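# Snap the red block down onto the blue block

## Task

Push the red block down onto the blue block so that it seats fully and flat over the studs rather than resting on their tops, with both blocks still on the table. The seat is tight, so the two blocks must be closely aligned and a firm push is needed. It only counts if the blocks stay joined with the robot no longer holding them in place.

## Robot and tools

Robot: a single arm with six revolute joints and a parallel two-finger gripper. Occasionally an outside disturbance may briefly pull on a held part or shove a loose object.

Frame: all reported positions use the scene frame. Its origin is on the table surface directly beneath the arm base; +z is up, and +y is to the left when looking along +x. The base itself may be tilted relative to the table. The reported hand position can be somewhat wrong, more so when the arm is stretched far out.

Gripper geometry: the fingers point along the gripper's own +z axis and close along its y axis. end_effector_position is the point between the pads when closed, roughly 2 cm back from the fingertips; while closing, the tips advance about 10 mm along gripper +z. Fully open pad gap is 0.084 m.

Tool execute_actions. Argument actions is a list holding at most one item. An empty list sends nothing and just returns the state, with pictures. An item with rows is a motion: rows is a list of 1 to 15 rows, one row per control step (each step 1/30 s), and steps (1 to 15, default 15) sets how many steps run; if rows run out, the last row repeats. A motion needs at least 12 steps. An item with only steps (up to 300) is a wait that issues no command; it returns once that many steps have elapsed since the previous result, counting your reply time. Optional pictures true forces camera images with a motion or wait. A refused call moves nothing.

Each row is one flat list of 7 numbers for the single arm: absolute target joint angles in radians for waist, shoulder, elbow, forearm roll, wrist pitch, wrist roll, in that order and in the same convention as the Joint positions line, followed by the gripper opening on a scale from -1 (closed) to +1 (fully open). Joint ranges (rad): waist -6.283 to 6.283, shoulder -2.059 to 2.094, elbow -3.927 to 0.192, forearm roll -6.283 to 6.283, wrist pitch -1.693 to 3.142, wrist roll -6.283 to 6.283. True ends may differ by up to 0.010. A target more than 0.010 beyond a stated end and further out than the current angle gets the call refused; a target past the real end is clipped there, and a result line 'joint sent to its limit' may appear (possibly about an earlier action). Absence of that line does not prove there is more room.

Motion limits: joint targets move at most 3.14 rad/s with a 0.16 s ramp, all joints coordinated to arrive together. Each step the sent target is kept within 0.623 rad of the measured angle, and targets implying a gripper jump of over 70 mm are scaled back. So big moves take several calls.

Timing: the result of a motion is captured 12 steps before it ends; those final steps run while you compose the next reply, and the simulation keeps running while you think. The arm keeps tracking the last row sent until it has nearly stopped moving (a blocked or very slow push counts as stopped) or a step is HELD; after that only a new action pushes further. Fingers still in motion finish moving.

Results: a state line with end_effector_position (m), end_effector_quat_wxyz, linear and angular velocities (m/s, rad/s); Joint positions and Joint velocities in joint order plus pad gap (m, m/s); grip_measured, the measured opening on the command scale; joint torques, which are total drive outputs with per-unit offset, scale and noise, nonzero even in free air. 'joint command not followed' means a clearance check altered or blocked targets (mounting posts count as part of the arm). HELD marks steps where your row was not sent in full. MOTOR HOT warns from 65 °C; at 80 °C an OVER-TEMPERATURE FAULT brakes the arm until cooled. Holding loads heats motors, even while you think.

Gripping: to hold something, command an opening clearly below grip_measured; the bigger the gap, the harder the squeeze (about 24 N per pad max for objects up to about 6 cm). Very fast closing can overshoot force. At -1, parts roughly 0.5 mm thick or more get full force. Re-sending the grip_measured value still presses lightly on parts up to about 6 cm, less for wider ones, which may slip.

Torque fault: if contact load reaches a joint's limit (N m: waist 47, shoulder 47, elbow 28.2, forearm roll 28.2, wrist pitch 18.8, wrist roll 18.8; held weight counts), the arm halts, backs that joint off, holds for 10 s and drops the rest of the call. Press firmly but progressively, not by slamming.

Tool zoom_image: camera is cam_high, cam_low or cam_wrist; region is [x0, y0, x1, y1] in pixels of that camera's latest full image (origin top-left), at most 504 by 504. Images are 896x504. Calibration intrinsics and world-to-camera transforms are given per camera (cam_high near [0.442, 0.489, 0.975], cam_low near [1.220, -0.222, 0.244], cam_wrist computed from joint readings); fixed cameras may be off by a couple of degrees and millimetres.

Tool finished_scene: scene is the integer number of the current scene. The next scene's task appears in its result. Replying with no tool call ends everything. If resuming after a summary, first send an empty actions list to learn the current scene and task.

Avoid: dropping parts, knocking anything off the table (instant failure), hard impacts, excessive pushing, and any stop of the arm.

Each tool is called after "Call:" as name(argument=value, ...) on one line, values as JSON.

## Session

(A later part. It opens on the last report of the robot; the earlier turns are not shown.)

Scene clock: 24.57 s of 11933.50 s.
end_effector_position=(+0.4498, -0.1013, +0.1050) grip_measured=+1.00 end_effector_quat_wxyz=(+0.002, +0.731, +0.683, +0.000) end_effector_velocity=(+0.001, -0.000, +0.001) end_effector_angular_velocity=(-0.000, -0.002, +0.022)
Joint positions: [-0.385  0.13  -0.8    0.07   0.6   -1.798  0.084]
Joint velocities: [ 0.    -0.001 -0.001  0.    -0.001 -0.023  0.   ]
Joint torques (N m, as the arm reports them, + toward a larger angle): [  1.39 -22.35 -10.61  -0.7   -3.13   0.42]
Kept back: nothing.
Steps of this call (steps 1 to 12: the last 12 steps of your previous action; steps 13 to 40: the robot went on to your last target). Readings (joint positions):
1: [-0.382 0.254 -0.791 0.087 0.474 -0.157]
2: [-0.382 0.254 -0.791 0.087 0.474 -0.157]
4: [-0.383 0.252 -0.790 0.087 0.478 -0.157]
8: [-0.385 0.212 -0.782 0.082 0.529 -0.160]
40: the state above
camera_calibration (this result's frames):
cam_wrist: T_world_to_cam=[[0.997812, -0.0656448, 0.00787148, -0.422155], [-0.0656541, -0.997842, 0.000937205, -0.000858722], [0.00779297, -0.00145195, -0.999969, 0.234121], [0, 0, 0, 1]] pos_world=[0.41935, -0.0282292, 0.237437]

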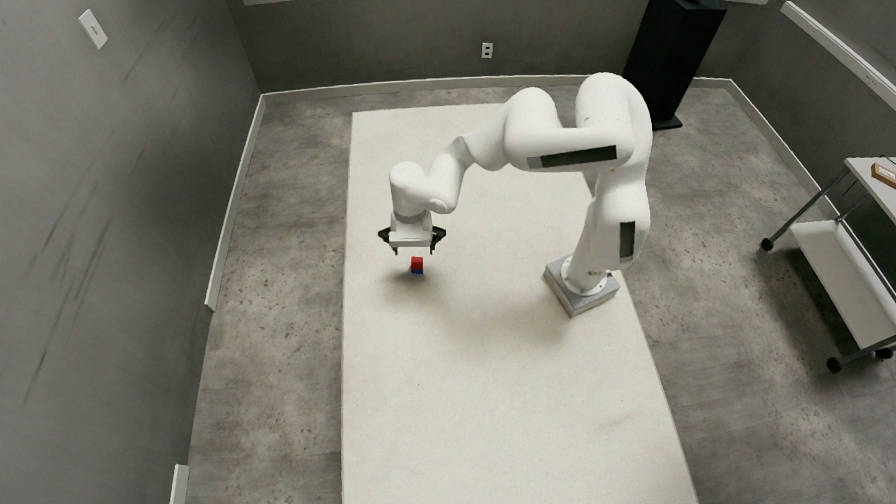

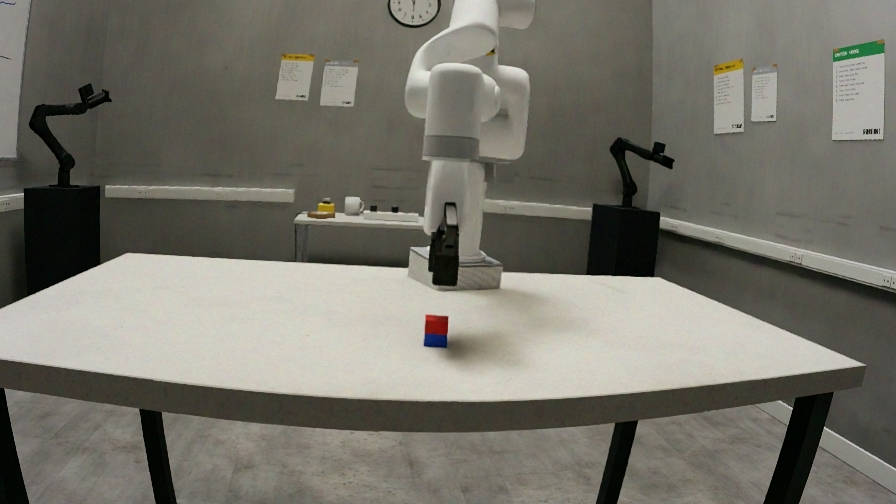

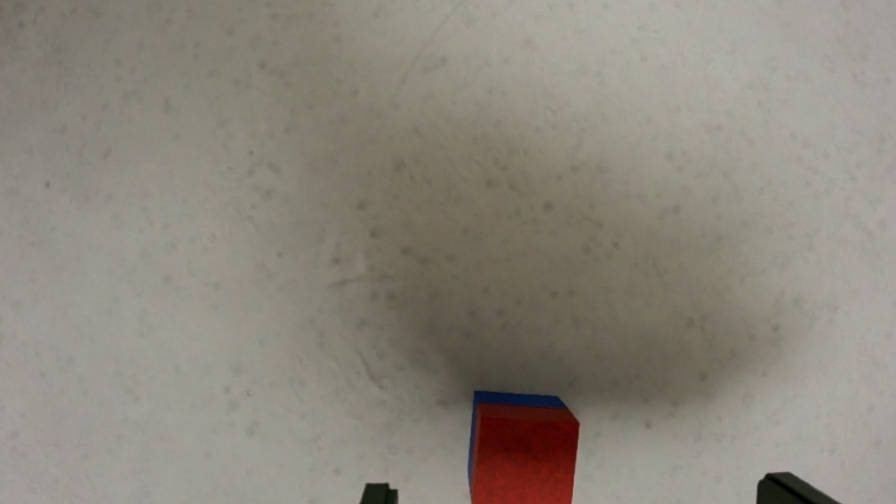

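Call:
zoom_image(camera="cam_wrist", region=[460,380,540,440])

Call:
zoom_image(camera="cam_high", region=[400,250,436,280])

Region (460, 380, 540, 440) of cam_wrist's 896x504 image, scaled by 6.300, with more detail than that image has; it fills the top 378 rows of this view, and the rest is white.

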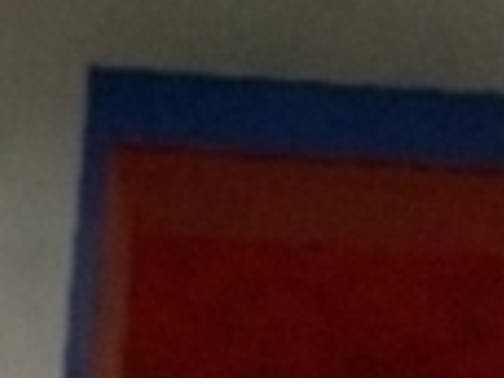

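Region (400, 250, 436, 280) of cam_high's 896x504 image, scaled by 14.000, with more detail than that image has.

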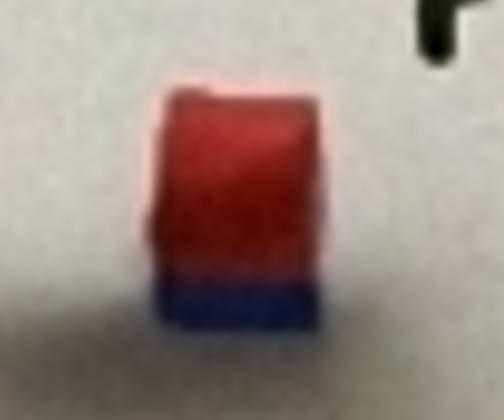

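Call:
execute_actions(actions=[{"rows":[[-0.384,0.16,-0.78,0.077,0.553,-1.73,-1],[-0.384,0.19,-0.77,0.082,0.513,-1.73,-1],[-0.384,0.21,-0.7656,0.085,0.489,-1.73,-1],[-0.384,0.21,-0.7656,0.085,0.489,-1.73,-1],[-0.384,0.21,-0.7656,0.085,0.489,-1.73,-1],[-0.384,0.21,-0.7656,0.085,0.489,-1.73,-1],[-0.384,0.21,-0.7656,0.085,0.489,-1.73,-1],[-0.384,0.21,-0.7656,0.085,0.489,-1.73,-1],[-0.384,0.21,-0.7656,0.085,0.489,-1.73,-1],[-0.384,0.21,-0.7656,0.085,0.489,-1.73,-1],[-0.384,0.21,-0.7656,0.085,0.489,-1.73,-1],[-0.383,0.2255,-0.7654,0.088,0.4735,-1.73,-1]]}])

Call:
execute_actions(actions=[{"rows":[[-0.383,0.228,-0.7655,0.088,0.471,-1.73,-1],[-0.383,0.23,-0.7655,0.088,0.469,-1.73,-1],[-0.383,0.232,-0.7655,0.088,0.467,-1.73,-1],[-0.3825,0.234,-0.7656,0.089,0.4652,-1.73,-1],[-0.3825,0.234,-0.7656,0.089,0.4652,-1.73,-1],[-0.3825,0.234,-0.7656,0.089,0.4652,-1.73,-1],[-0.3825,0.236,-0.7655,0.089,0.4638,-1.73,-1],[-0.3825,0.236,-0.7655,0.089,0.4638,-1.73,-1],[-0.3825,0.238,-0.7645,0.089,0.463,-1.73,-1],[-0.3825,0.238,-0.7645,0.089,0.463,-1.73,-1],[-0.3825,0.24,-0.763,0.089,0.463,-1.73,-1]]}])

Call:
execute_actions(actions=[{"steps":30}], pictures=true)

Call:
zoom_image(camera="cam_wrist", region=[480,404,680,504])

Scene clock: 26.67 s of 11933.50 s.
end_effector_position=(+0.4503, -0.1015, +0.1025) grip_measured=+0.58 end_effector_quat_wxyz=(+0.004, +0.735, +0.678, +0.002) end_effector_velocity=(+0.001, -0.005, -0.093) end_effector_angular_velocity=(-0.008, -0.072, -0.374)
Joint positions: [-0.385  0.136 -0.797  0.072  0.588 -1.786  0.068]
Joint velocities: [ 0.004  0.208  0.088  0.05  -0.366  0.324 -0.198]
Joint torques (N m, as the arm reports them, + toward a larger angle): [  1.08 -13.35  -7.43  -0.31  -2.82   0.26]
Steps of this call (steps 1 to 30: the robot went on to your last target; steps 31 to 60: nothing new was sent; steps 61 to 63: the first 3 steps of this action). Readings (joint positions):
61: [-0.385 0.130 -0.800 0.070 0.600 -1.800]
62: [-0.385 0.131 -0.799 0.070 0.597 -1.796]
63: the state above

Scene clock: 27.17 s of 11933.50 s.
end_effector_position=(+0.4408, -0.1015, +0.0631) grip_measured=-1.00 end_effector_quat_wxyz=(+0.001, +0.759, +0.651, -0.000) end_effector_velocity=(-0.004, -0.000, -0.026) end_effector_angular_velocity=(+0.000, +0.006, -0.011)
Joint positions: [-0.383  0.222 -0.766  0.087  0.477 -1.73   0.   ]
Joint velocities: [ 0.003  0.067  0.005  0.008 -0.067  0.004  0.   ]
Joint torques (N m, as the arm reports them, + toward a larger angle): [  1.34 -22.86  -9.76  -0.52  -2.96   0.14]
Steps of this call (steps 1 to 12: the last 12 steps of your previous action; steps 13 to 15: the first 3 steps of this action). Readings (joint positions):
13: [-0.383 0.217 -0.766 0.086 0.482 -1.731]
14: [-0.383 0.220 -0.766 0.087 0.479 -1.731]
15: the state above

Scene clock: 28.17 s of 11933.50 s.
end_effector_position=(+0.4400, -0.1015, +0.0572) grip_measured=-1.00 end_effector_quat_wxyz=(+0.000, +0.760, +0.650, -0.001) end_effector_velocity=(-0.002, +0.000, -0.002) end_effector_angular_velocity=(+0.001, +0.004, -0.001)
Joint positions: [-0.383  0.238 -0.765  0.089  0.462 -1.73   0.   ]
Joint velocities: [-0.     0.002  0.004  0.    -0.001  0.001  0.   ]
Joint torques (N m, as the arm reports them, + toward a larger angle): [ 2.74 -8.08 -3.49 -0.77 -1.43  0.25]
Kept back: nothing.
Steps of this call (steps 1 to 12: the last 12 steps of your previous action; steps 13 to 30: the robot went on to your last target). Readings (joint positions):
1: [-0.383 0.224 -0.766 0.087 0.475 -1.730]
2: [-0.383 0.226 -0.766 0.088 0.473 -1.730]
4: [-0.383 0.230 -0.766 0.088 0.469 -1.730]
8: [-0.383 0.234 -0.765 0.089 0.465 -1.730]
30: the state above
The arm was judged still, so your last target was given up. Only a new action makes it travel on or press farther. Fingers that are still opening or closing keep moving.
camera_calibration (this result's frames):
cam_wrist: T_world_to_cam=[[0.988266, -0.1527, 0.00350216, -0.416381], [-0.152701, -0.988273, -0.0000777291, 0.0376094], [0.00347296, -0.000457965, -0.999994, 0.188317], [0, 0, 0, 1]] pos_world=[0.416584, -0.0263267, 0.189777]

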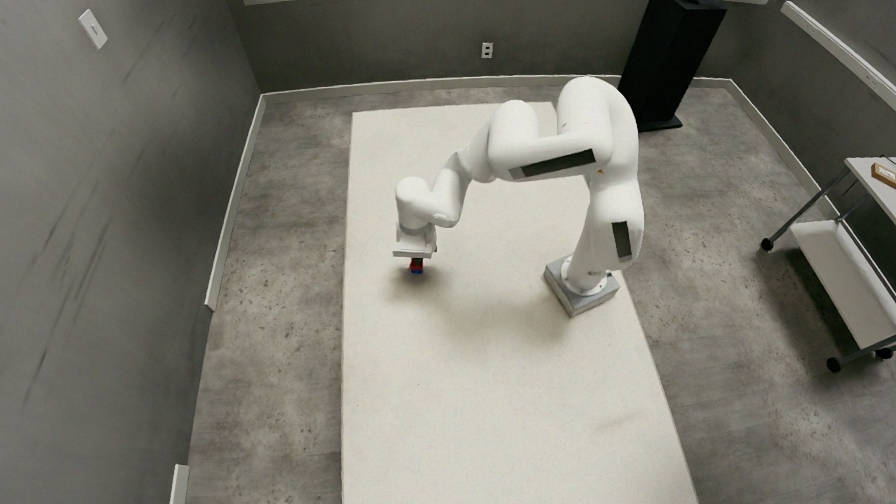

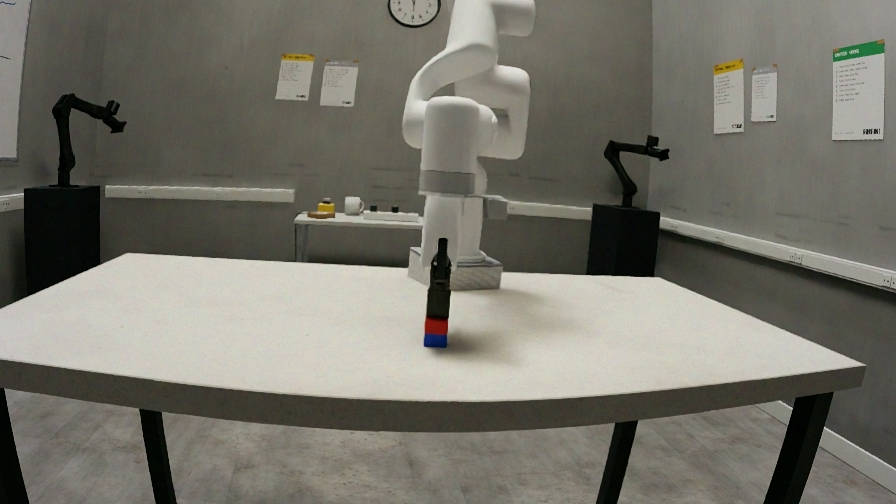

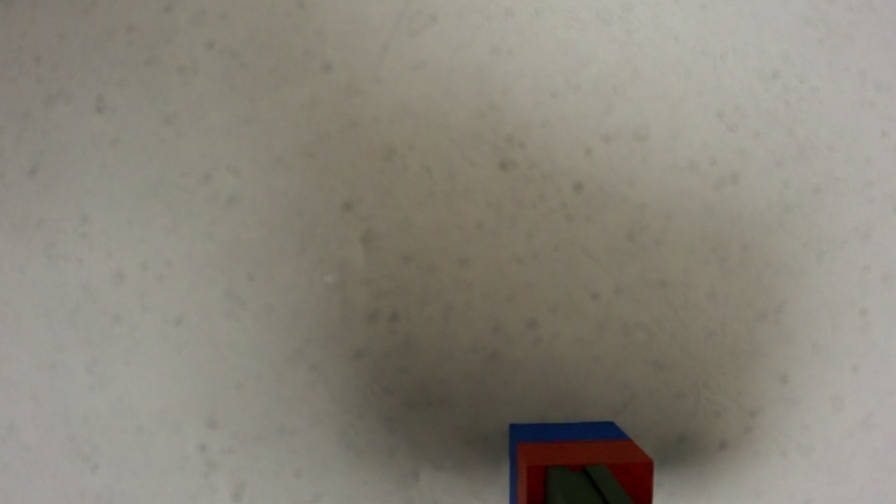

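Region (480, 404, 680, 504) of cam_wrist's 896x504 image, scaled by 2.520, with more detail than that image has.

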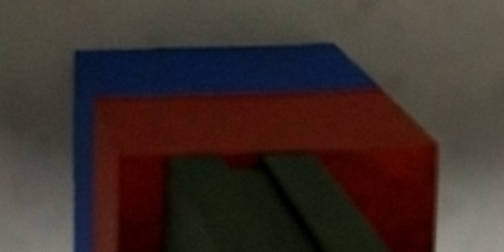

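Call:
execute_actions(actions=[{"rows":[[-0.3825,0.234,-0.7656,0.089,0.465,-1.73,-1],[-0.3825,0.232,-0.7656,0.089,0.466,-1.73,-1],[-0.3825,0.228,-0.767,0.089,0.467,-1.73,-1],[-0.3825,0.224,-0.768,0.089,0.469,-1.73,-1],[-0.3825,0.22,-0.77,0.089,0.472,-1.73,-1],[-0.3825,0.21,-0.77,0.089,0.48,-1.73,-1],[-0.3825,0.17,-0.77,0.089,0.52,-1.73,-1]]}])

Call:
execute_actions(actions=[{"steps":15}], pictures=true)

Call:
zoom_image(camera="cam_low", region=[400,290,480,360])

Scene clock: 28.87 s of 11933.50 s.
end_effector_position=(+0.4396, -0.1014, +0.0570) grip_measured=-1.00 end_effector_quat_wxyz=(-0.000, +0.760, +0.650, -0.001) end_effector_velocity=(-0.000, -0.000, +0.003) end_effector_angular_velocity=(+0.001, +0.001, +0.001)
Joint positions: [-0.383  0.238 -0.764  0.089  0.462 -1.73   0.   ]
Joint velocities: [-0.001 -0.009  0.001 -0.     0.008 -0.001  0.   ]
Joint torques (N m, as the arm reports them, + toward a larger angle): [ 2.95 -8.56 -0.05 -0.77  2.09  0.13]
Steps of this call (steps 1 to 18: nothing new was sent; steps 19 to 21: the first 3 steps of this action). Readings (joint positions):
19: [-0.383 0.238 -0.764 0.089 0.462 -1.730]
20: [-0.383 0.238 -0.764 0.089 0.462 -1.730]
21: the state above

Scene clock: 29.37 s of 11933.50 s.
end_effector_position=(+0.4444, -0.1000, +0.0817) grip_measured=-1.00 end_effector_quat_wxyz=(+0.003, +0.759, +0.651, +0.004) end_effector_velocity=(+0.005, -0.001, +0.013) end_effector_angular_velocity=(-0.003, -0.016, -0.000)
Joint positions: [-0.382  0.174 -0.768  0.089  0.519 -1.73   0.   ]
Joint velocities: [-0.002 -0.027 -0.007 -0.     0.018 -0.     0.   ]
Joint torques (N m, as the arm reports them, + toward a larger angle): [  1.27 -22.68  -9.93  -0.55  -3.08   0.42]
Kept back: nothing.
Steps of this call (steps 1 to 12: the last 12 steps of your previous action; steps 13 to 15: the robot went on to your last target). Readings (joint positions):
1: [-0.383 0.237 -0.764 0.089 0.463 -1.730]
2: [-0.383 0.236 -0.764 0.089 0.464 -1.730]
4: [-0.383 0.232 -0.763 0.089 0.469 -1.730]
8: [-0.382 0.201 -0.760 0.089 0.502 -1.730]
15: the state above
camera_calibration (this result's frames):
cam_wrist: T_world_to_cam=[[0.988657, -0.149465, 0.0147807, -0.4214], [-0.149427, -0.988766, -0.003628, 0.0385795], [0.015157, 0.0013782, -0.999884, 0.207873], [0, 0, 0, 1]] pos_world=[0.419234, -0.0251247, 0.214218]

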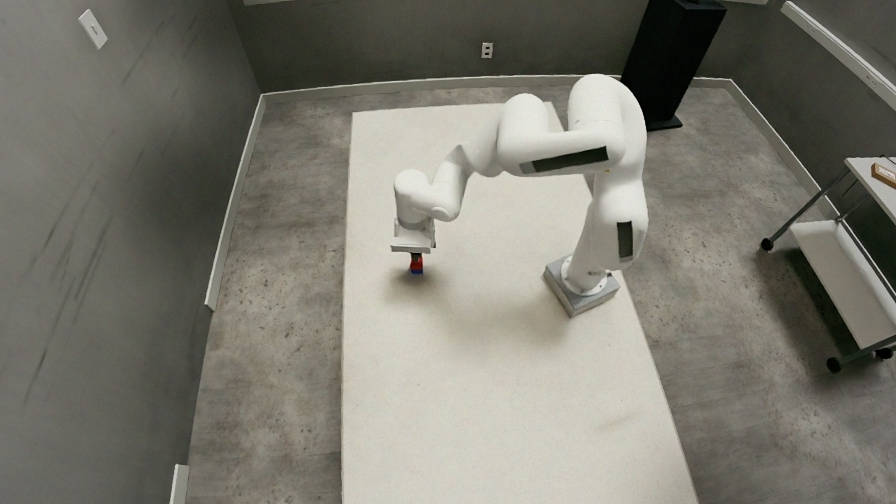

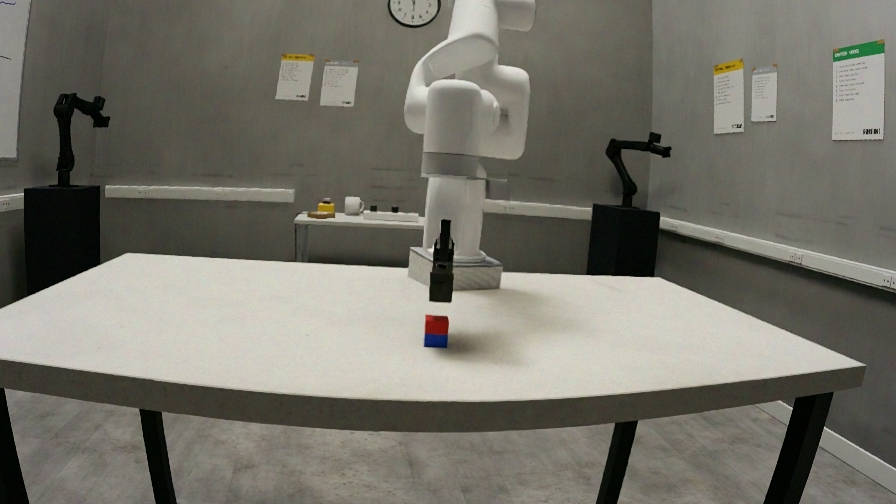

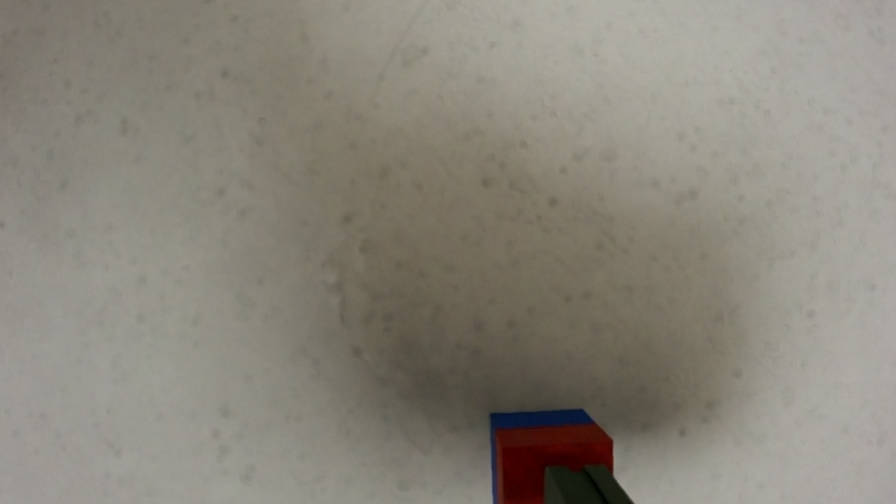

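Region (400, 290, 480, 360) of cam_low's 896x504 image, scaled by 6.300, with more detail than that image has; it fills the top 441 rows of this view, and the rest is white.

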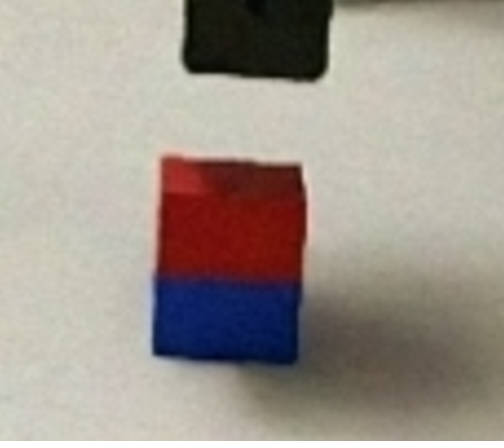

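Call:
finished_scene(scene=1)

The scene is finished: the task was done.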